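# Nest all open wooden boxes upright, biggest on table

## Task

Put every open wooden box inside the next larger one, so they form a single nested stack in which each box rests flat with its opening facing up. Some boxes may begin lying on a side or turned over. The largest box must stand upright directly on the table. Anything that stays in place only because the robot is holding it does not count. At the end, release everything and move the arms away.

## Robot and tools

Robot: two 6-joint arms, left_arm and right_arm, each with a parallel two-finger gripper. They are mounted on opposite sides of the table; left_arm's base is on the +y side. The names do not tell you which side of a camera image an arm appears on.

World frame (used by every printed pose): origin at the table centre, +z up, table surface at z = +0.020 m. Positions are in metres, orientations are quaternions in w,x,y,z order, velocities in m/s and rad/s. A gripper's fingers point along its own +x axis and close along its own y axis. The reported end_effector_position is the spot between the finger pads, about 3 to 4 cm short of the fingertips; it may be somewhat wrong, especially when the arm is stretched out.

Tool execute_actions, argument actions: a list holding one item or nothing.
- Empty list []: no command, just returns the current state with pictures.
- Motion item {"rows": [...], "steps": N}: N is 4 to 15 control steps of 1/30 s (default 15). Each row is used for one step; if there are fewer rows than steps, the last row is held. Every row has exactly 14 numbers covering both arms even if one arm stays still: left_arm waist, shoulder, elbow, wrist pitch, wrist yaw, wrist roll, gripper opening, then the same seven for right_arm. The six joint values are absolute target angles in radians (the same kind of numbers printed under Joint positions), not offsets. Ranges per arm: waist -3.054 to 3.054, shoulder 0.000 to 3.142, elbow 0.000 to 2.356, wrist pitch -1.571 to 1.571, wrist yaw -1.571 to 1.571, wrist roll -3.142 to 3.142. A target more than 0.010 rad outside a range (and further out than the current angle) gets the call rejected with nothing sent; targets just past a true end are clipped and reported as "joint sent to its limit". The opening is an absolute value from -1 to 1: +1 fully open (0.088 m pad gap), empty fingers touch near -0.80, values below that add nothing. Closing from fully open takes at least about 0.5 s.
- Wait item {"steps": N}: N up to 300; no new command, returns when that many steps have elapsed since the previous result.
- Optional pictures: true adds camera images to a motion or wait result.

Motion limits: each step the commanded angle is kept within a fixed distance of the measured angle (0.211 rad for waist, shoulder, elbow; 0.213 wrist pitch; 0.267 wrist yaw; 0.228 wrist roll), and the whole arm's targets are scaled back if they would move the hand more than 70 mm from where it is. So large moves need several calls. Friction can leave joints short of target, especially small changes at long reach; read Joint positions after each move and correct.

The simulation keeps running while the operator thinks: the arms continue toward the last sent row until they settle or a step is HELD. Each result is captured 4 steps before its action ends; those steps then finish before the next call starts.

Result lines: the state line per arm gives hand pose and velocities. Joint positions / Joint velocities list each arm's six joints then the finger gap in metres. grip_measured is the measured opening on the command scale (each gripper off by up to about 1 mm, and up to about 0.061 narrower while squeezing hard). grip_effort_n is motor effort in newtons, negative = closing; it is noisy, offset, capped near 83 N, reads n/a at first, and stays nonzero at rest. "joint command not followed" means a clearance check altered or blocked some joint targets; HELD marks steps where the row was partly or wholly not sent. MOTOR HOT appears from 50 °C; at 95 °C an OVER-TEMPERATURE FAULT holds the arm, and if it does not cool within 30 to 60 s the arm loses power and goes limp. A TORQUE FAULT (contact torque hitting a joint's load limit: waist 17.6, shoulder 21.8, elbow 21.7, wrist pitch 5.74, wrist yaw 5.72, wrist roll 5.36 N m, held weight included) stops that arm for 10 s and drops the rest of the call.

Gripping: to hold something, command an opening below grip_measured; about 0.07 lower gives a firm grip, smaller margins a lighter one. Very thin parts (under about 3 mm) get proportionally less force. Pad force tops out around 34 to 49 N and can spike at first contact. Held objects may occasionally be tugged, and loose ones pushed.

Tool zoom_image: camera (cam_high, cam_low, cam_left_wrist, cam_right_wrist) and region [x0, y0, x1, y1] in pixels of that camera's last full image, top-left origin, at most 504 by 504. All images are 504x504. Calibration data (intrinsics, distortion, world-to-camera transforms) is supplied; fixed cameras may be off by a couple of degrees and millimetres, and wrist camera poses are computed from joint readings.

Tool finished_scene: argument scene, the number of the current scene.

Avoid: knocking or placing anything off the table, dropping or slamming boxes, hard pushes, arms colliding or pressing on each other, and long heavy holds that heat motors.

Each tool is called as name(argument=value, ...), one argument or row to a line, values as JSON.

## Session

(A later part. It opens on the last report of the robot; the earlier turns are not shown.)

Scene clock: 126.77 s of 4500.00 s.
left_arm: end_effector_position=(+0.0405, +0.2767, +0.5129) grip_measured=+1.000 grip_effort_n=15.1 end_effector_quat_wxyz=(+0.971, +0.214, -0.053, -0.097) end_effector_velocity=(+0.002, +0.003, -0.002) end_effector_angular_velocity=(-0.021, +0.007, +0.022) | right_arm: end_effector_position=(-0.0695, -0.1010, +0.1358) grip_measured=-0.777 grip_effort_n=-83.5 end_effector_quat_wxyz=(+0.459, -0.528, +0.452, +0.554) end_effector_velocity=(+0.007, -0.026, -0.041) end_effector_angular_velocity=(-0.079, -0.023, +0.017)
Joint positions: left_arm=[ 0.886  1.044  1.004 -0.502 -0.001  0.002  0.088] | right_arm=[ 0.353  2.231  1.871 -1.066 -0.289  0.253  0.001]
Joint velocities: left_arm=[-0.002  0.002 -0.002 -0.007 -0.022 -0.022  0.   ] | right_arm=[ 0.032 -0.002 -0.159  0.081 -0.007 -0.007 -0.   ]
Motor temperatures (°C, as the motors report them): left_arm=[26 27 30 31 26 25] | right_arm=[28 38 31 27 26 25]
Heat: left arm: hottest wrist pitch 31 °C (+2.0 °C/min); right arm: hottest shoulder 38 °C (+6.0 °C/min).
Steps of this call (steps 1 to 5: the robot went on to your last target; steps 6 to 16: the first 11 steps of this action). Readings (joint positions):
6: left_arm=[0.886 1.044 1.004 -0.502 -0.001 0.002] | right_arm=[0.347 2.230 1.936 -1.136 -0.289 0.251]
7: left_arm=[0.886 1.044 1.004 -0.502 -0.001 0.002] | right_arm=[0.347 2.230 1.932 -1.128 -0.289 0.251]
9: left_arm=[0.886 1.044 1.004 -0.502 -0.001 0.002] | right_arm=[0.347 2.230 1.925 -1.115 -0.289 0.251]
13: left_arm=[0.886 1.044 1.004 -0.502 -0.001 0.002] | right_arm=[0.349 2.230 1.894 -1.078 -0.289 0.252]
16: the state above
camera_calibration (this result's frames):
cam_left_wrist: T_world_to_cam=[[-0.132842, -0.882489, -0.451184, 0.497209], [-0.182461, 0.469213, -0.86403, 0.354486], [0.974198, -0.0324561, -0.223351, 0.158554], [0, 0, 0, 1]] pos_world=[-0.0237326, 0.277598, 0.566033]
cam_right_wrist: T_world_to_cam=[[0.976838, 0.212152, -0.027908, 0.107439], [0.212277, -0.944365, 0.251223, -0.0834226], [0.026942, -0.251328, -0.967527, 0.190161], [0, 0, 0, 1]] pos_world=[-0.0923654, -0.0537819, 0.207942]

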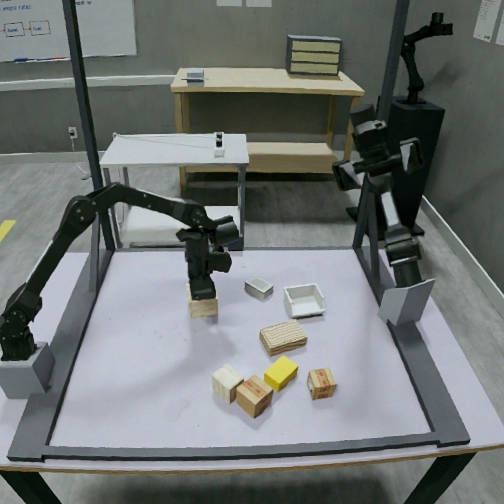

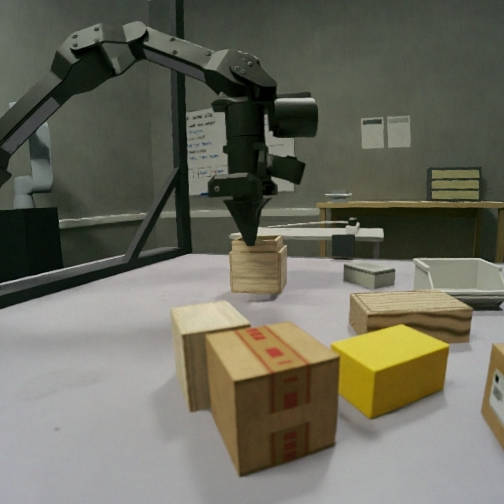

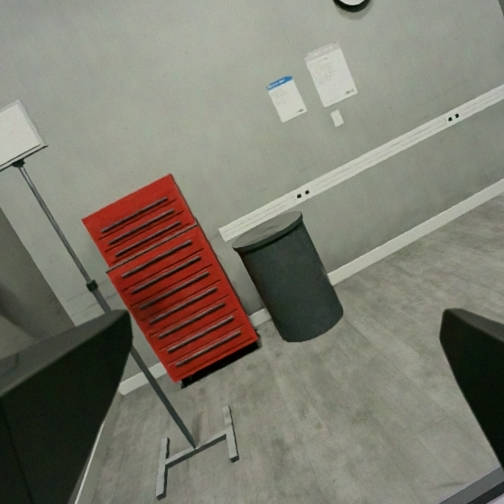

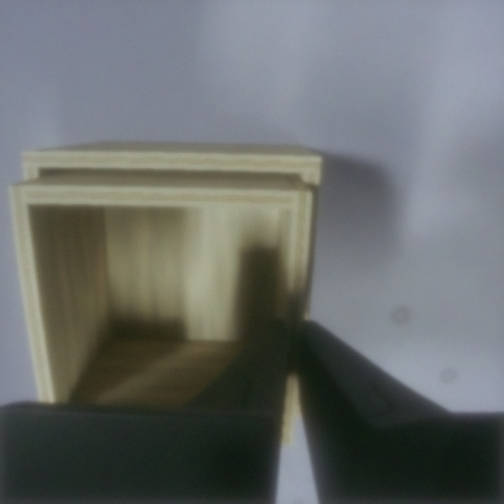

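Going in. Release.

execute_actions(
  actions=[
    {"rows":[[0.9,1.0,1.0,-0.5,0,0,1,0.356,2.235,1.85,-1.05,-0.29,0.256,-0.5]],"steps":15},
  ],
)

execute_actions(
  actions=[
    {"rows":[[0.9,1.0,1.0,-0.5,0,0,1,0.34,2.2,1.95,-1.2,-0.29,0.25,-0.5]],"steps":15},
  ],
  pictures=true,
)

Scene clock: 127.30 s of 4500.00 s.
left_arm: end_effector_position=(+0.0405, +0.2767, +0.5129) grip_measured=+1.000 grip_effort_n=15.1 end_effector_quat_wxyz=(+0.971, +0.214, -0.053, -0.097) end_effector_velocity=(+0.000, +0.001, -0.002) end_effector_angular_velocity=(-0.020, +0.009, +0.007) | right_arm: end_effector_position=(-0.0701, -0.1007, +0.1336) grip_measured=-0.525 grip_effort_n=18.8 end_effector_quat_wxyz=(+0.458, -0.528, +0.450, +0.556) end_effector_velocity=(-0.003, -0.004, -0.001) end_effector_angular_velocity=(-0.011, +0.003, +0.013)
Joint positions: left_arm=[ 0.886  1.044  1.004 -0.502 -0.001  0.002  0.088] | right_arm=[ 0.356  2.231  1.863 -1.052 -0.289  0.254  0.013]
Joint velocities: left_arm=[-0.002 -0.002 -0.002 -0.007 -0.007 -0.022  0.   ] | right_arm=[ 0.007 -0.002 -0.002 -0.007 -0.007 -0.007  0.009]
Motor temperatures (°C, as the motors report them): left_arm=[26 27 30 31 26 25] | right_arm=[28 38 31 27 26 25]
Heat: left arm: hottest wrist pitch 31 °C (+2.0 °C/min); right arm: hottest shoulder 38 °C (+6.1 °C/min).
Steps of this call (steps 1 to 4: the last 4 steps of your previous action; step 5: the robot went on to your last target; steps 6 to 16: the first 11 steps of this action). Readings (joint positions):
6: left_arm=[0.886 1.044 1.004 -0.502 -0.001 0.002] | right_arm=[0.356 2.231 1.864 -1.054 -0.289 0.254]
7: left_arm=[0.886 1.044 1.004 -0.502 -0.001 0.002] | right_arm=[0.356 2.231 1.864 -1.054 -0.289 0.254]
9: left_arm=[0.886 1.044 1.004 -0.502 -0.001 0.002] | right_arm=[0.356 2.231 1.863 -1.053 -0.289 0.254]
13: left_arm=[0.886 1.044 1.004 -0.502 -0.001 0.002] | right_arm=[0.356 2.231 1.863 -1.052 -0.289 0.254]
16: the state above

Scene clock: 127.80 s of 4500.00 s.
left_arm: end_effector_position=(+0.0405, +0.2767, +0.5129) grip_measured=+1.000 grip_effort_n=15.1 end_effector_quat_wxyz=(+0.971, +0.214, -0.053, -0.097) end_effector_velocity=(+0.001, -0.002, -0.005) end_effector_angular_velocity=(+0.015, +0.014, -0.006) | right_arm: end_effector_position=(-0.0690, -0.1076, +0.1646) grip_measured=-0.503 grip_effort_n=18.4 end_effector_quat_wxyz=(+0.461, -0.532, +0.460, +0.541) end_effector_velocity=(+0.004, -0.009, +0.008) end_effector_angular_velocity=(-0.042, -0.026, -0.009)
Joint positions: left_arm=[ 0.886  1.044  1.004 -0.502 -0.001  0.002  0.088] | right_arm=[ 0.34   2.205  1.941 -1.191 -0.289  0.253  0.014]
Joint velocities: left_arm=[-0.007 -0.002 -0.007 -0.007  0.007  0.007  0.   ] | right_arm=[-0.002 -0.002  0.027 -0.081  0.007 -0.007 -0.   ]
Motor temperatures (°C, as the motors report them): left_arm=[26 27 30 31 26 25] | right_arm=[28 38 31 27 26 25]
Heat: left arm: hottest wrist pitch 31 °C (+2.0 °C/min); right arm: hottest shoulder 38 °C (+6.0 °C/min).
Steps of this call (steps 1 to 4: the last 4 steps of your previous action; steps 5 to 15: the first 11 steps of this action). Readings (joint positions):
5: left_arm=[0.886 1.044 1.004 -0.502 -0.001 0.002] | right_arm=[0.355 2.231 1.869 -1.066 -0.289 0.254]
6: left_arm=[0.886 1.044 1.004 -0.502 -0.001 0.002] | right_arm=[0.354 2.231 1.883 -1.104 -0.289 0.254]
8: left_arm=[0.886 1.044 1.004 -0.502 -0.001 0.002] | right_arm=[0.349 2.227 1.902 -1.149 -0.289 0.254]
12: left_arm=[0.886 1.044 1.004 -0.502 -0.001 0.002] | right_arm=[0.341 2.210 1.933 -1.181 -0.289 0.253]
15: the state above
camera_calibration (this result's frames):
cam_left_wrist: T_world_to_cam=[[-0.132842, -0.882489, -0.451184, 0.497209], [-0.182461, 0.469213, -0.86403, 0.354486], [0.974198, -0.0324561, -0.223351, 0.158554], [0, 0, 0, 1]] pos_world=[-0.0237326, 0.277598, 0.566033]
cam_right_wrist: T_world_to_cam=[[0.981093, 0.192321, -0.0216473, 0.106304], [0.190826, -0.942637, 0.273899, -0.10211], [0.0322709, -0.272851, -0.961515, 0.213453], [0, 0, 0, 1]] pos_world=[-0.0916969, -0.0584558, 0.235507]

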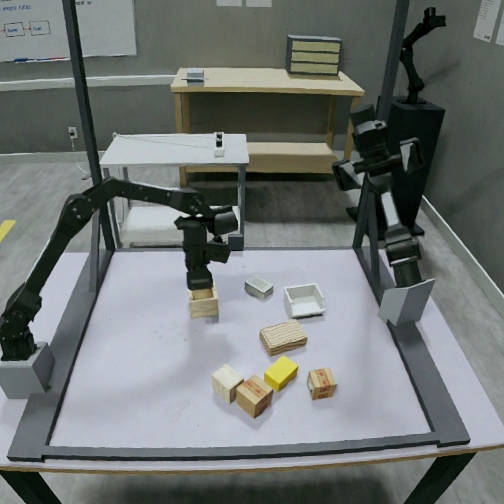

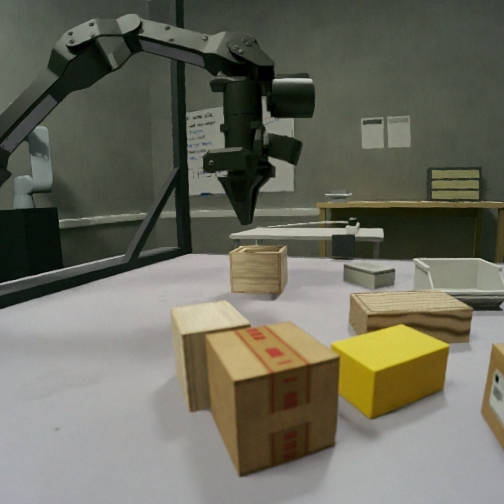

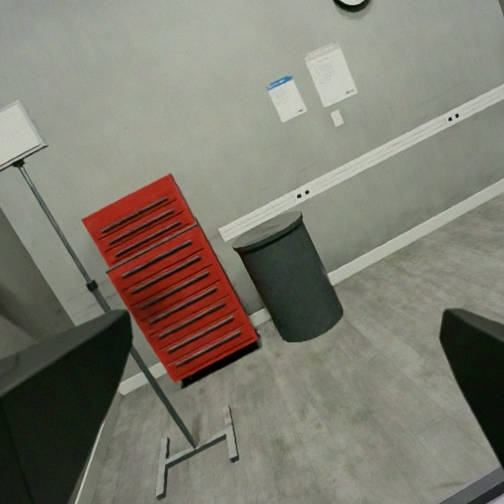

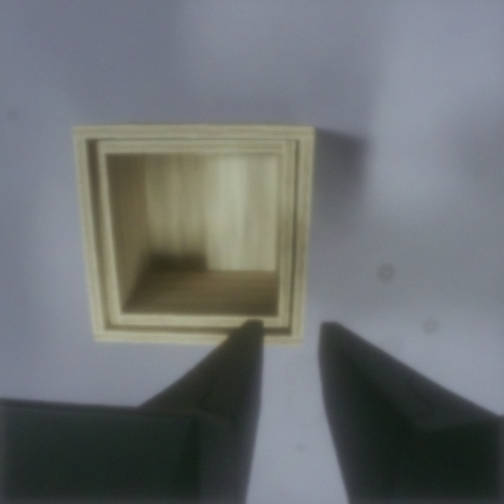

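execute_actions(
  actions=[
    {"rows":[[0.9,1.0,1.0,-0.5,0,0,1,0.1,2.0,1.9,-1.3,-0.29,0.4,1]],"steps":15},
  ],
)

execute_actions(
  actions=[
    {"rows":[[0.9,1.0,1.0,-0.5,0,0,1,-0.182,2.2,2.083,-1.3,-0.30,0.6,1]],"steps":15},
  ],
)

execute_actions(
  actions=[
    {"rows":[[0.9,1.0,1.0,-0.5,0,0,1,-0.182,2.42,2.083,-1.15,-0.30,0.6,1]],"steps":15},
  ],
)

execute_actions(
  actions=[
    {"steps":10},
  ],
  pictures=true,
)

Scene clock: 128.60 s of 4500.00 s.
left_arm: end_effector_position=(+0.0405, +0.2767, +0.5129) grip_measured=+1.000 grip_effort_n=15.1 end_effector_quat_wxyz=(+0.971, +0.214, -0.053, -0.097) end_effector_velocity=(-0.000, -0.001, -0.003) end_effector_angular_velocity=(+0.011, +0.009, -0.005) | right_arm: end_effector_position=(+0.0117, -0.1001, +0.2669) grip_measured=+0.710 grip_effort_n=18.4 end_effector_quat_wxyz=(+0.574, -0.402, +0.513, +0.496) end_effector_velocity=(+0.053, -0.023, +0.115) end_effector_angular_velocity=(+0.181, +0.046, -0.252)
Joint positions: left_arm=[ 0.886  1.044  1.004 -0.502 -0.001  0.002  0.088] | right_arm=[ 0.097  2.01   1.924 -1.288 -0.291  0.386  0.074]
Joint velocities: left_arm=[-0.002 -0.002 -0.002 -0.007  0.007  0.007  0.   ] | right_arm=[-0.193 -0.252 -0.007 -0.11  -0.007  0.11   0.175]
Motor temperatures (°C, as the motors report them): left_arm=[26 27 30 32 26 25] | right_arm=[28 38 31 27 26 25]
Heat: left arm: hottest wrist pitch 32 °C (+2.0 °C/min); right arm: hottest shoulder 38 °C (+6.1 °C/min).
Steps of this call (steps 1 to 4: the last 4 steps of your previous action; steps 5 to 13: the robot went on to your last target; steps 14 to 24: the first 11 steps of this action). Readings (joint positions):
14: left_arm=[0.886 1.044 1.004 -0.502 -0.001 0.002] | right_arm=[0.337 2.196 1.942 -1.200 -0.291 0.262]
15: left_arm=[0.886 1.044 1.004 -0.502 -0.001 0.002] | right_arm=[0.325 2.185 1.937 -1.218 -0.292 0.282]
17: left_arm=[0.886 1.044 1.004 -0.502 -0.001 0.002] | right_arm=[0.277 2.148 1.927 -1.244 -0.292 0.314]
21: left_arm=[0.886 1.044 1.004 -0.502 -0.001 0.002] | right_arm=[0.149 2.054 1.924 -1.277 -0.291 0.368]
24: the state above

Scene clock: 129.10 s of 4500.00 s.
left_arm: end_effector_position=(+0.0405, +0.2767, +0.5129) grip_measured=+1.000 grip_effort_n=15.1 end_effector_quat_wxyz=(+0.971, +0.214, -0.053, -0.097) end_effector_velocity=(-0.001, +0.004, -0.003) end_effector_angular_velocity=(-0.006, +0.008, +0.025) | right_arm: end_effector_position=(+0.1340, -0.0575, +0.2721) grip_measured=+0.997 grip_effort_n=18.8 end_effector_quat_wxyz=(+0.669, -0.250, +0.595, +0.369) end_effector_velocity=(+0.186, +0.012, +0.016) end_effector_angular_velocity=(+0.045, +0.051, -0.539)
Joint positions: left_arm=[ 0.886  1.044  1.004 -0.502 -0.001  0.002  0.088] | right_arm=[-0.177  2.176  2.055 -1.296 -0.298  0.582  0.088]
Joint velocities: left_arm=[-0.002 -0.007 -0.002 -0.022 -0.022 -0.007  0.   ] | right_arm=[-0.398  0.154  0.095 -0.022 -0.007  0.139  0.   ]
Motor temperatures (°C, as the motors report them): left_arm=[26 27 30 32 26 25] | right_arm=[28 38 31 27 26 25]
Heat: left arm: hottest wrist pitch 32 °C (+2.0 °C/min); right arm: hottest shoulder 38 °C (+6.0 °C/min).
Steps of this call (steps 1 to 4: the last 4 steps of your previous action; steps 5 to 15: the first 11 steps of this action). Readings (joint positions):
5: left_arm=[0.886 1.044 1.004 -0.502 -0.001 0.002] | right_arm=[0.095 2.014 1.924 -1.303 -0.293 0.413]
6: left_arm=[0.886 1.044 1.004 -0.502 -0.001 0.002] | right_arm=[0.082 2.032 1.946 -1.307 -0.298 0.444]
8: left_arm=[0.886 1.044 1.004 -0.502 -0.001 0.002] | right_arm=[0.029 2.075 1.989 -1.295 -0.298 0.490]
12: left_arm=[0.886 1.044 1.004 -0.502 -0.001 0.002] | right_arm=[-0.107 2.147 2.037 -1.296 -0.298 0.557]
15: the state above

Scene clock: 129.60 s of 4500.00 s.
left_arm: end_effector_position=(+0.0405, +0.2767, +0.5129) grip_measured=+1.000 grip_effort_n=15.1 end_effector_quat_wxyz=(+0.971, +0.214, -0.053, -0.097) end_effector_velocity=(-0.002, -0.000, +0.002) end_effector_angular_velocity=(+0.020, -0.018, +0.001) | right_arm: end_effector_position=(+0.1687, -0.0252, +0.1837) grip_measured=+0.998 grip_effort_n=18.4 end_effector_quat_wxyz=(+0.664, -0.258, +0.617, +0.335) end_effector_velocity=(+0.012, +0.017, -0.047) end_effector_angular_velocity=(-0.001, +0.019, +0.026)
Joint positions: left_arm=[ 0.886  1.044  1.004 -0.502 -0.001  0.002  0.088] | right_arm=[-0.182  2.411  2.083 -1.164 -0.298  0.598  0.088]
Joint velocities: left_arm=[-0.002 -0.007 -0.002  0.007 -0.007  0.022  0.   ] | right_arm=[ 0.002  0.11  -0.002  0.11  -0.022 -0.022 -0.   ]
Motor temperatures (°C, as the motors report them): left_arm=[26 27 30 32 26 25] | right_arm=[28 38 31 27 26 25]
Heat: left arm: hottest wrist pitch 32 °C (+2.0 °C/min); right arm: hottest shoulder 38 °C (+6.1 °C/min).
Steps of this call (steps 1 to 4: the last 4 steps of your previous action; steps 5 to 15: the first 11 steps of this action). Readings (joint positions):
5: left_arm=[0.886 1.044 1.004 -0.502 -0.001 0.002] | right_arm=[-0.187 2.196 2.069 -1.294 -0.298 0.594]
6: left_arm=[0.886 1.044 1.004 -0.502 -0.001 0.002] | right_arm=[-0.185 2.212 2.078 -1.264 -0.298 0.595]
8: left_arm=[0.886 1.044 1.004 -0.502 -0.001 0.002] | right_arm=[-0.182 2.263 2.094 -1.212 -0.298 0.595]
12: left_arm=[0.886 1.044 1.004 -0.502 -0.001 0.002] | right_arm=[-0.182 2.377 2.090 -1.173 -0.298 0.597]
15: the state above

Scene clock: 129.93 s of 4500.00 s.
left_arm: end_effector_position=(+0.0405, +0.2767, +0.5129) grip_measured=+1.000 grip_effort_n=15.1 end_effector_quat_wxyz=(+0.971, +0.214, -0.053, -0.097) end_effector_velocity=(+0.002, +0.001, -0.003) end_effector_angular_velocity=(-0.005, +0.010, +0.010) | right_arm: end_effector_position=(+0.1690, -0.0226, +0.1838) grip_measured=+0.998 grip_effort_n=17.9 end_effector_quat_wxyz=(+0.665, -0.256, +0.614, +0.340) end_effector_velocity=(-0.000, +0.004, +0.004) end_effector_angular_velocity=(+0.027, +0.003, +0.014)
Joint positions: left_arm=[ 0.886  1.044  1.004 -0.502 -0.001  0.002  0.088] | right_arm=[-0.182  2.412  2.083 -1.152 -0.298  0.598  0.088]
Joint velocities: left_arm=[-0.002  0.002 -0.002 -0.007 -0.007 -0.007  0.   ] | right_arm=[-0.002 -0.007 -0.002  0.022 -0.007 -0.007  0.   ]
Motor temperatures (°C, as the motors report them): left_arm=[26 27 30 32 26 25] | right_arm=[28 38 31 27 26 25]
Heat: left arm: hottest wrist pitch 32 °C (+2.0 °C/min); right arm: hottest shoulder 38 °C (+6.0 °C/min).
Kept back: nothing.
Steps of this call (steps 1 to 4: the last 4 steps of your previous action; steps 5 to 10: the robot went on to your last target). Readings (joint positions):
1: left_arm=[0.886 1.044 1.004 -0.502 -0.001 0.002] | right_arm=[-0.182 2.413 2.083 -1.161 -0.298 0.598]
2: left_arm=[0.886 1.044 1.004 -0.502 -0.001 0.002] | right_arm=[-0.182 2.413 2.083 -1.157 -0.298 0.598]
4: left_arm=[0.886 1.044 1.004 -0.502 -0.001 0.002] | right_arm=[-0.182 2.412 2.083 -1.153 -0.298 0.598]
8: left_arm=[0.886 1.044 1.004 -0.502 -0.001 0.002] | right_arm=[-0.182 2.412 2.083 -1.153 -0.298 0.598]
10: the state above
camera_calibration (this result's frames):
cam_left_wrist: T_world_to_cam=[[-0.132842, -0.882489, -0.451184, 0.497209], [-0.182461, 0.469213, -0.86403, 0.354486], [0.974198, -0.0324561, -0.223351, 0.158554], [0, 0, 0, 1]] pos_world=[-0.0237326, 0.277598, 0.566033]
cam_right_wrist: T_world_to_cam=[[0.791559, -0.60504, -0.085795, -0.117408], [-0.587127, -0.791916, 0.167783, 0.0817973], [-0.169458, -0.0824373, -0.982084, 0.289599], [0, 0, 0, 1]] pos_world=[0.190036, 0.0176139, 0.260614]

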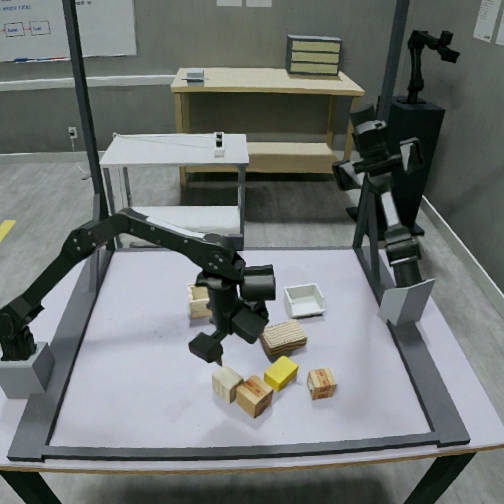

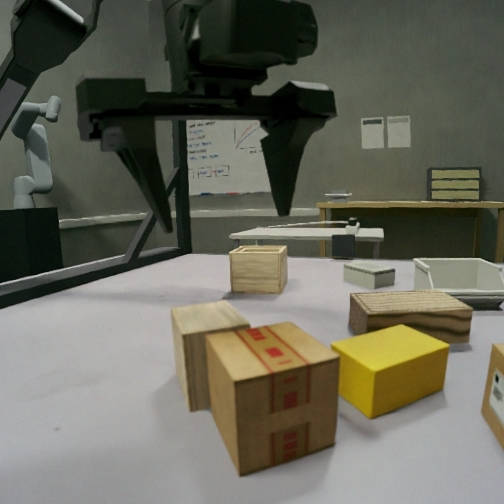

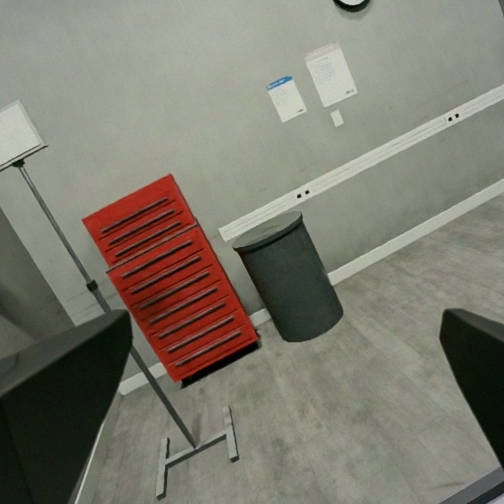

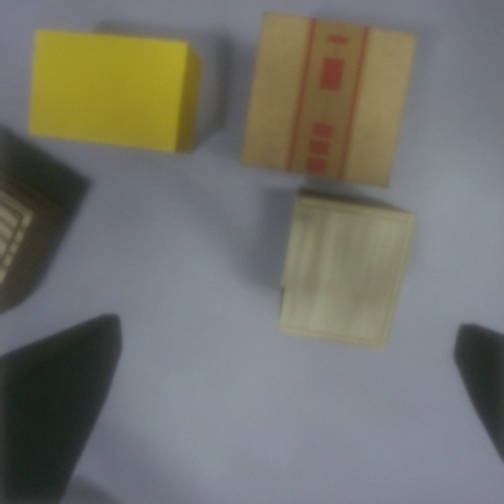

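execute_actions(
  actions=[
    {"rows":[[0.9,1.0,1.0,-0.5,0,0,1,-0.195,2.485,1.925,-0.927,-0.30,0.80,1]],"steps":15},
  ],
)

execute_actions(
  actions=[
    {"steps":8},
  ],
  pictures=true,
)

Scene clock: 133.63 s of 4500.00 s.
left_arm: end_effector_position=(+0.0405, +0.2767, +0.5129) grip_measured=+1.000 grip_effort_n=15.1 end_effector_quat_wxyz=(+0.971, +0.214, -0.053, -0.097) end_effector_velocity=(+0.001, +0.003, -0.005) end_effector_angular_velocity=(-0.003, +0.019, +0.014) | right_arm: end_effector_position=(+0.1951, -0.0225, +0.1210) grip_measured=+0.998 grip_effort_n=18.4 end_effector_quat_wxyz=(+0.688, -0.187, +0.646, +0.274) end_effector_velocity=(+0.008, +0.019, -0.000) end_effector_angular_velocity=(+0.092, -0.013, -0.046)
Joint positions: left_arm=[ 0.886  1.044  1.004 -0.502 -0.001  0.002  0.088] | right_arm=[-0.195  2.481  1.935 -0.942 -0.298  0.789  0.088]
Joint velocities: left_arm=[-0.002 -0.002 -0.002 -0.022 -0.007 -0.007  0.   ] | right_arm=[-0.007  0.002 -0.012  0.11   0.007  0.066  0.   ]
Motor temperatures (°C, as the motors report them): left_arm=[26 27 30 32 26 25] | right_arm=[29 39 31 27 26 25]
Heat: left arm: hottest wrist pitch 32 °C (+2.0 °C/min); right arm: hottest shoulder 39 °C (+7.1 °C/min).
Steps of this call (steps 1 to 30: the robot went on to your last target; steps 31 to 90: nothing new was sent; then 0.33 s passed at rest; steps 91 to 101: the first 11 steps of this action). Readings (joint positions):
91: left_arm=[0.886 1.044 1.004 -0.502 -0.001 0.002] | right_arm=[-0.182 2.415 2.069 -1.128 -0.298 0.626]
92: left_arm=[0.886 1.044 1.004 -0.502 -0.001 0.002] | right_arm=[-0.183 2.415 2.043 -1.069 -0.298 0.671]
94: left_arm=[0.886 1.044 1.004 -0.502 -0.001 0.002] | right_arm=[-0.187 2.429 2.005 -1.002 -0.298 0.728]
98: left_arm=[0.886 1.044 1.004 -0.502 -0.001 0.002] | right_arm=[-0.194 2.473 1.948 -0.956 -0.298 0.777]
101: the state above

Scene clock: 133.90 s of 4500.00 s.
left_arm: end_effector_position=(+0.0405, +0.2767, +0.5129) grip_measured=+1.000 grip_effort_n=15.1 end_effector_quat_wxyz=(+0.971, +0.214, -0.053, -0.097) end_effector_velocity=(+0.000, +0.003, -0.001) end_effector_angular_velocity=(-0.022, +0.003, +0.020) | right_arm: end_effector_position=(+0.1954, -0.0203, +0.1212) grip_measured=+0.998 grip_effort_n=18.4 end_effector_quat_wxyz=(+0.690, -0.182, +0.645, +0.275) end_effector_velocity=(+0.001, +0.003, +0.000) end_effector_angular_velocity=(+0.018, +0.006, -0.004)
Joint positions: left_arm=[ 0.886  1.044  1.004 -0.502 -0.001  0.002  0.088] | right_arm=[-0.195  2.481  1.934 -0.93  -0.298  0.797  0.088]
Joint velocities: left_arm=[-0.002 -0.002 -0.002 -0.007 -0.022 -0.022  0.   ] | right_arm=[-0.002 -0.002 -0.007  0.022 -0.007  0.007 -0.   ]
Motor temperatures (°C, as the motors report them): left_arm=[26 27 30 32 26 25] | right_arm=[29 39 31 27 26 25]
Heat: left arm: hottest wrist pitch 32 °C (+2.0 °C/min); right arm: hottest shoulder 39 °C (+7.0 °C/min).
Kept back: nothing.
Steps of this call (steps 1 to 4: the last 4 steps of your previous action; steps 5 to 8: the robot went on to your last target). Readings (joint positions):
1: left_arm=[0.886 1.044 1.004 -0.502 -0.001 0.002] | right_arm=[-0.195 2.481 1.935 -0.937 -0.298 0.792]
2: left_arm=[0.886 1.044 1.004 -0.502 -0.001 0.002] | right_arm=[-0.195 2.481 1.935 -0.933 -0.298 0.793]
4: left_arm=[0.886 1.044 1.004 -0.502 -0.001 0.002] | right_arm=[-0.195 2.481 1.935 -0.931 -0.298 0.795]
8: the state above
camera_calibration (this result's frames):
cam_left_wrist: T_world_to_cam=[[-0.132842, -0.882489, -0.451184, 0.497209], [-0.182461, 0.469213, -0.86403, 0.354486], [0.974198, -0.0324561, -0.223351, 0.158554], [0, 0, 0, 1]] pos_world=[-0.0237326, 0.277598, 0.566033]
cam_right_wrist: T_world_to_cam=[[0.646422, -0.754498, -0.113452, -0.113545], [-0.733841, -0.655524, 0.178229, 0.139785], [-0.208844, -0.0319549, -0.977427, 0.240864], [0, 0, 0, 1]] pos_world=[0.226282, 0.0136597, 0.197632]

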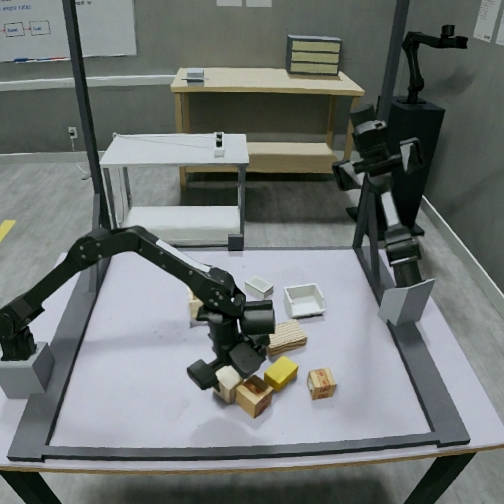

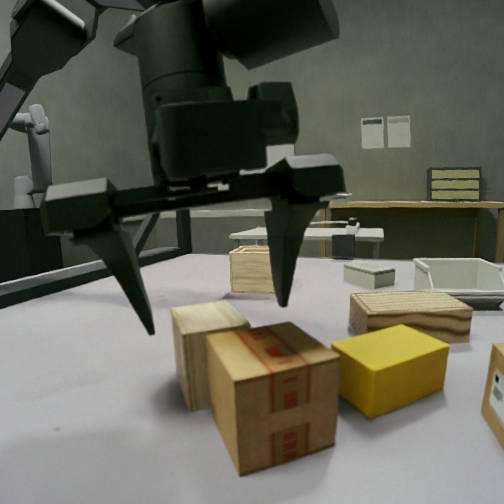

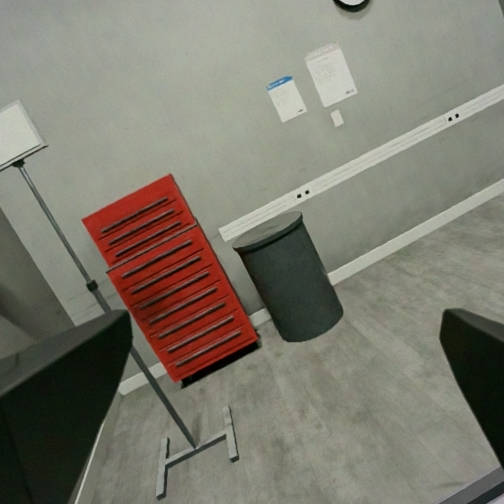

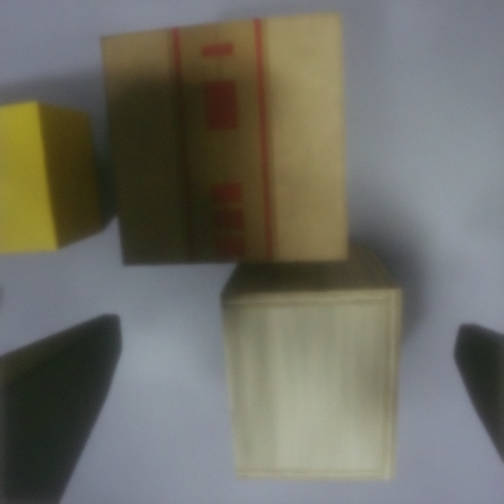

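execute_actions(
  actions=[
    {"rows":[[0.9,1.0,1.0,-0.5,0,0,1,-0.175,2.525,1.88,-0.84,-0.30,0.82,1],[0.9,1.0,1.0,-0.5,0,0,1,-0.175,2.525,1.88,-0.84,-0.30,0.82,1],[0.9,1.0,1.0,-0.5,0,0,1,-0.175,2.525,1.88,-0.84,-0.30,0.82,1],[0.9,1.0,1.0,-0.5,0,0,1,-0.175,2.525,1.88,-0.84,-0.30,0.82,1],[0.9,1.0,1.0,-0.5,0,0,1,-0.175,2.525,1.88,-0.84,-0.30,0.82,1],[0.9,1.0,1.0,-0.5,0,0,1,-0.155,2.575,1.838,-0.75,-0.30,0.84,1]],"steps":15},
  ],
)

execute_actions(
  actions=[
    {"steps":8},
  ],
  pictures=true,
)

Scene clock: 134.80 s of 4500.00 s.
left_arm: end_effector_position=(+0.0405, +0.2767, +0.5129) grip_measured=+1.000 grip_effort_n=15.1 end_effector_quat_wxyz=(+0.971, +0.214, -0.053, -0.097) end_effector_velocity=(+0.001, +0.003, -0.005) end_effector_angular_velocity=(-0.017, +0.022, +0.013) | right_arm: end_effector_position=(+0.1936, -0.0194, +0.0700) grip_measured=+0.998 grip_effort_n=17.9 end_effector_quat_wxyz=(+0.689, -0.181, +0.646, +0.276) end_effector_velocity=(-0.007, -0.064, -0.156) end_effector_angular_velocity=(-0.278, +0.042, -0.027)
Joint positions: left_arm=[ 0.886  1.044  1.004 -0.502 -0.001  0.002  0.088] | right_arm=[-0.161  2.55   1.859 -0.775 -0.298  0.833  0.088]
Joint velocities: left_arm=[-0.002 -0.002 -0.002 -0.022 -0.007 -0.022  0.   ] | right_arm=[ 0.09   0.222 -0.183  0.139 -0.007  0.037 -0.   ]
Motor temperatures (°C, as the motors report them): left_arm=[26 27 30 32 26 25] | right_arm=[29 39 31 27 26 25]
Heat: left arm: hottest wrist pitch 32 °C (+2.0 °C/min); right arm: hottest shoulder 39 °C (+7.1 °C/min).
Steps of this call (steps 1 to 16: the robot went on to your last target; steps 17 to 27: the first 11 steps of this action). Readings (joint positions):
17: left_arm=[0.886 1.044 1.004 -0.502 -0.001 0.002] | right_arm=[-0.195 2.482 1.930 -0.919 -0.298 0.801]
18: left_arm=[0.886 1.044 1.004 -0.502 -0.001 0.002] | right_arm=[-0.194 2.484 1.922 -0.895 -0.298 0.805]
20: left_arm=[0.886 1.044 1.004 -0.502 -0.001 0.002] | right_arm=[-0.189 2.490 1.912 -0.870 -0.298 0.811]
24: left_arm=[0.886 1.044 1.004 -0.502 -0.001 0.002] | right_arm=[-0.174 2.522 1.881 -0.797 -0.298 0.826]
27: the state above

Scene clock: 135.07 s of 4500.00 s.
left_arm: end_effector_position=(+0.0405, +0.2767, +0.5129) grip_measured=+1.000 grip_effort_n=15.1 end_effector_quat_wxyz=(+0.971, +0.214, -0.053, -0.097) end_effector_velocity=(-0.001, +0.000, -0.004) end_effector_angular_velocity=(-0.002, +0.007, +0.004) | right_arm: end_effector_position=(+0.1941, -0.0165, +0.0672) grip_measured=+0.998 grip_effort_n=18.4 end_effector_quat_wxyz=(+0.690, -0.177, +0.643, +0.281) end_effector_velocity=(-0.007, -0.003, -0.002) end_effector_angular_velocity=(-0.012, +0.022, +0.014)
Joint positions: left_arm=[ 0.886  1.044  1.004 -0.502 -0.001  0.002  0.088] | right_arm=[-0.159  2.555  1.855 -0.75  -0.297  0.837  0.088]
Joint velocities: left_arm=[-0.007 -0.007 -0.007 -0.007 -0.007 -0.007  0.   ] | right_arm=[ 0.007 -0.002 -0.007 -0.007 -0.022 -0.007 -0.   ]
Motor temperatures (°C, as the motors report them): left_arm=[26 27 30 32 26 25] | right_arm=[29 39 31 27 26 25]
Heat: left arm: hottest wrist pitch 32 °C (+2.0 °C/min); right arm: hottest shoulder 39 °C (+7.0 °C/min).
Kept back: nothing.
Steps of this call (steps 1 to 4: the last 4 steps of your previous action; steps 5 to 8: the robot went on to your last target). Readings (joint positions):
1: left_arm=[0.886 1.044 1.004 -0.502 -0.001 0.002] | right_arm=[-0.159 2.555 1.855 -0.772 -0.296 0.834]
2: left_arm=[0.886 1.044 1.004 -0.502 -0.001 0.002] | right_arm=[-0.159 2.555 1.855 -0.763 -0.296 0.835]
4: left_arm=[0.886 1.044 1.004 -0.502 -0.001 0.002] | right_arm=[-0.159 2.554 1.855 -0.752 -0.296 0.836]
8: the state above
camera_calibration (this result's frames):
cam_left_wrist: T_world_to_cam=[[-0.132842, -0.882489, -0.451184, 0.497209], [-0.182461, 0.469213, -0.86403, 0.354486], [0.974198, -0.0324561, -0.223351, 0.158554], [0, 0, 0, 1]] pos_world=[-0.0237326, 0.277598, 0.566033]
cam_right_wrist: T_world_to_cam=[[0.648135, -0.751104, -0.125552, -0.115409], [-0.731857, -0.659932, 0.169926, 0.151025], [-0.210488, -0.0182486, -0.977426, 0.18849], [0, 0, 0, 1]] pos_world=[0.225004, 0.0164216, 0.144082]

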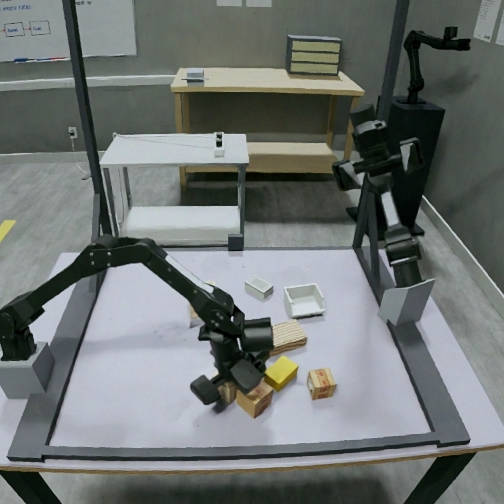

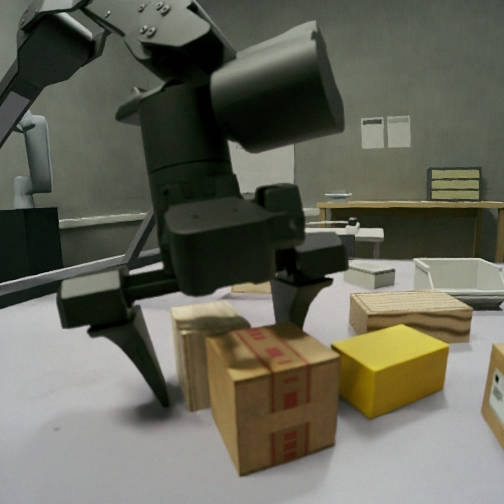

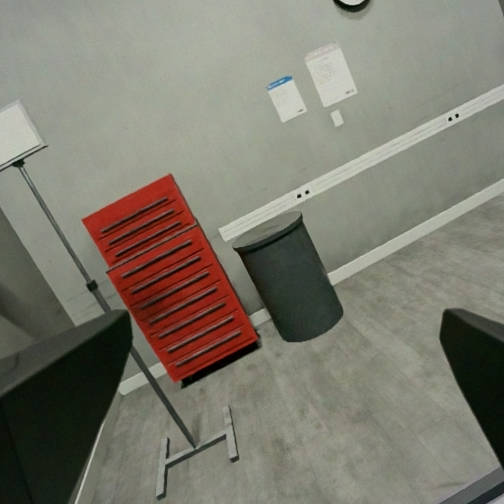

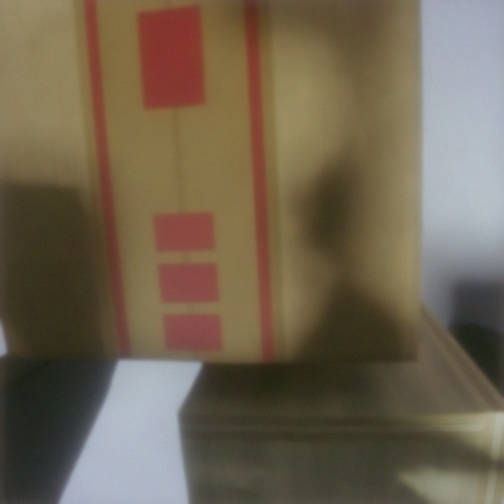

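execute_actions(
  actions=[
    {"rows":[[0.9,1.0,1.0,-0.5,0,0,1,-0.159,2.56,1.85,-0.75,-0.30,0.837,0.2]],"steps":15},
  ],
)

execute_actions(
  actions=[
    {"steps":8},
  ],
  pictures=true,
)

Scene clock: 135.57 s of 4500.00 s.
left_arm: end_effector_position=(+0.0405, +0.2767, +0.5129) grip_measured=+1.000 grip_effort_n=15.1 end_effector_quat_wxyz=(+0.971, +0.214, -0.053, -0.097) end_effector_velocity=(-0.001, +0.001, -0.001) end_effector_angular_velocity=(+0.008, -0.002, +0.006) | right_arm: end_effector_position=(+0.1955, -0.0167, +0.0673) grip_measured=+0.240 grip_effort_n=-14.7 end_effector_quat_wxyz=(+0.691, -0.177, +0.643, +0.280) end_effector_velocity=(+0.003, +0.003, +0.006) end_effector_angular_velocity=(+0.018, -0.010, +0.004)
Joint positions: left_arm=[ 0.886  1.044  1.004 -0.502 -0.001  0.002  0.088] | right_arm=[-0.162  2.556  1.855 -0.751 -0.295  0.838  0.051]
Joint velocities: left_arm=[-0.002 -0.007 -0.002 -0.007 -0.007  0.007  0.   ] | right_arm=[-0.007 -0.012 -0.002  0.007  0.007 -0.007 -0.017]
Motor temperatures (°C, as the motors report them): left_arm=[26 27 30 32 26 25] | right_arm=[29 39 31 27 26 25]
Heat: left arm: hottest wrist pitch 32 °C (+2.0 °C/min); right arm: hottest shoulder 39 °C (+7.1 °C/min).
Steps of this call (steps 1 to 4: the robot went on to your last target; steps 5 to 15: the first 11 steps of this action). Readings (joint positions):
5: left_arm=[0.886 1.044 1.004 -0.502 -0.001 0.002] | right_arm=[-0.159 2.556 1.855 -0.749 -0.298 0.838]
6: left_arm=[0.886 1.044 1.004 -0.502 -0.001 0.002] | right_arm=[-0.159 2.556 1.855 -0.749 -0.298 0.838]
8: left_arm=[0.886 1.044 1.004 -0.502 -0.001 0.002] | right_arm=[-0.160 2.556 1.855 -0.754 -0.293 0.838]
12: left_arm=[0.886 1.044 1.004 -0.502 -0.001 0.002] | right_arm=[-0.162 2.556 1.855 -0.751 -0.295 0.838]
15: the state above

Scene clock: 135.83 s of 4500.00 s.
left_arm: end_effector_position=(+0.0405, +0.2767, +0.5129) grip_measured=+1.000 grip_effort_n=15.1 end_effector_quat_wxyz=(+0.971, +0.214, -0.053, -0.097) end_effector_velocity=(+0.000, +0.001, -0.006) end_effector_angular_velocity=(-0.001, +0.025, +0.000) | right_arm: end_effector_position=(+0.1955, -0.0167, +0.0673) grip_measured=+0.210 grip_effort_n=-36.0 end_effector_quat_wxyz=(+0.691, -0.177, +0.643, +0.280) end_effector_velocity=(+0.001, -0.008, -0.000) end_effector_angular_velocity=(-0.035, -0.006, +0.007)
Joint positions: left_arm=[ 0.886  1.044  1.004 -0.502 -0.001  0.002  0.088] | right_arm=[-0.162  2.556  1.855 -0.751 -0.295  0.838  0.049]
Joint velocities: left_arm=[-0.002 -0.002 -0.002 -0.022  0.007 -0.007  0.   ] | right_arm=[-0.002 -0.002 -0.002 -0.037  0.007 -0.022 -0.001]
Motor temperatures (°C, as the motors report them): left_arm=[26 27 30 32 26 25] | right_arm=[29 39 31 27 26 25]
Heat: left arm: hottest wrist pitch 32 °C (+2.0 °C/min); right arm: hottest shoulder 39 °C (+7.0 °C/min).
Kept back: nothing.
Steps of this call (steps 1 to 4: the last 4 steps of your previous action; steps 5 to 8: the robot went on to your last target). Readings (joint positions):
1: left_arm=[0.886 1.044 1.004 -0.502 -0.001 0.002] | right_arm=[-0.162 2.556 1.855 -0.751 -0.295 0.838]
2: left_arm=[0.886 1.044 1.004 -0.502 -0.001 0.002] | right_arm=[-0.162 2.556 1.855 -0.751 -0.295 0.838]
4: left_arm=[0.886 1.044 1.004 -0.502 -0.001 0.002] | right_arm=[-0.162 2.556 1.855 -0.751 -0.295 0.838]
8: the state above
camera_calibration (this result's frames):
cam_left_wrist: T_world_to_cam=[[-0.132842, -0.882489, -0.451184, 0.497209], [-0.182461, 0.469213, -0.86403, 0.354486], [0.974198, -0.0324561, -0.223351, 0.158554], [0, 0, 0, 1]] pos_world=[-0.0237326, 0.277598, 0.566033]
cam_right_wrist: T_world_to_cam=[[0.645641, -0.753529, -0.12386, -0.116212], [-0.734589, -0.657167, 0.168852, 0.152535], [-0.208631, -0.0180318, -0.977828, 0.18859], [0, 0, 0, 1]] pos_world=[0.226428, 0.0160725, 0.144259]

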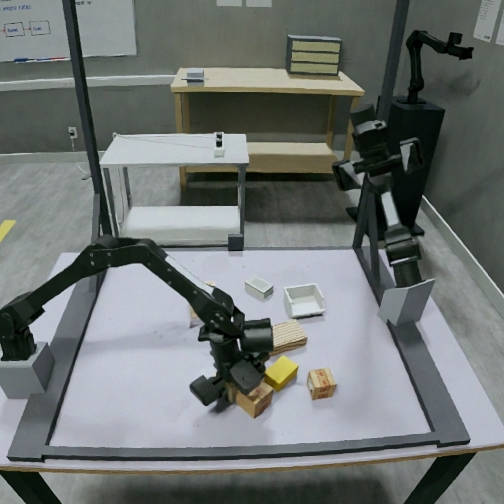

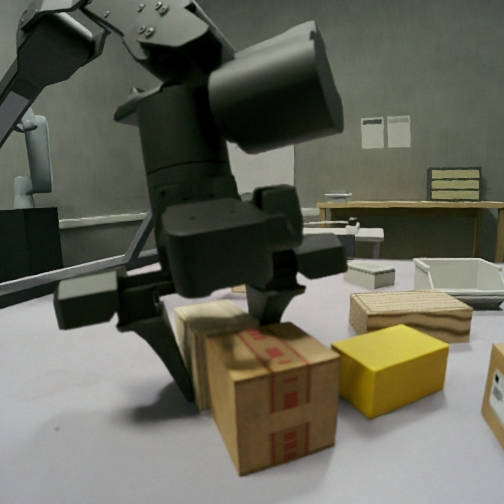

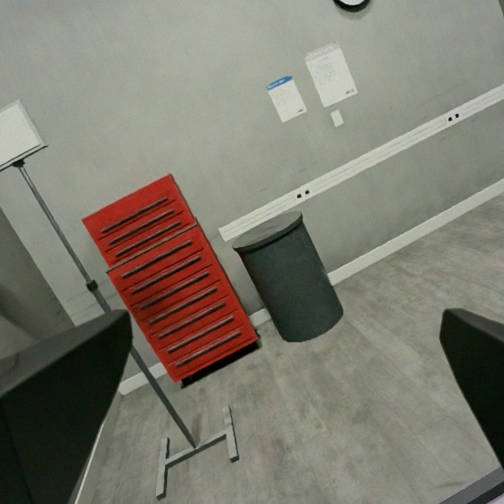

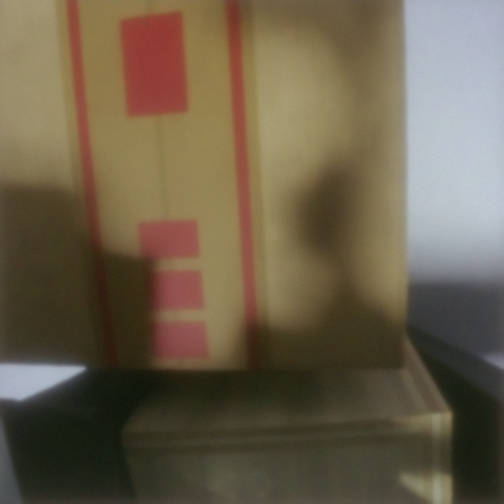

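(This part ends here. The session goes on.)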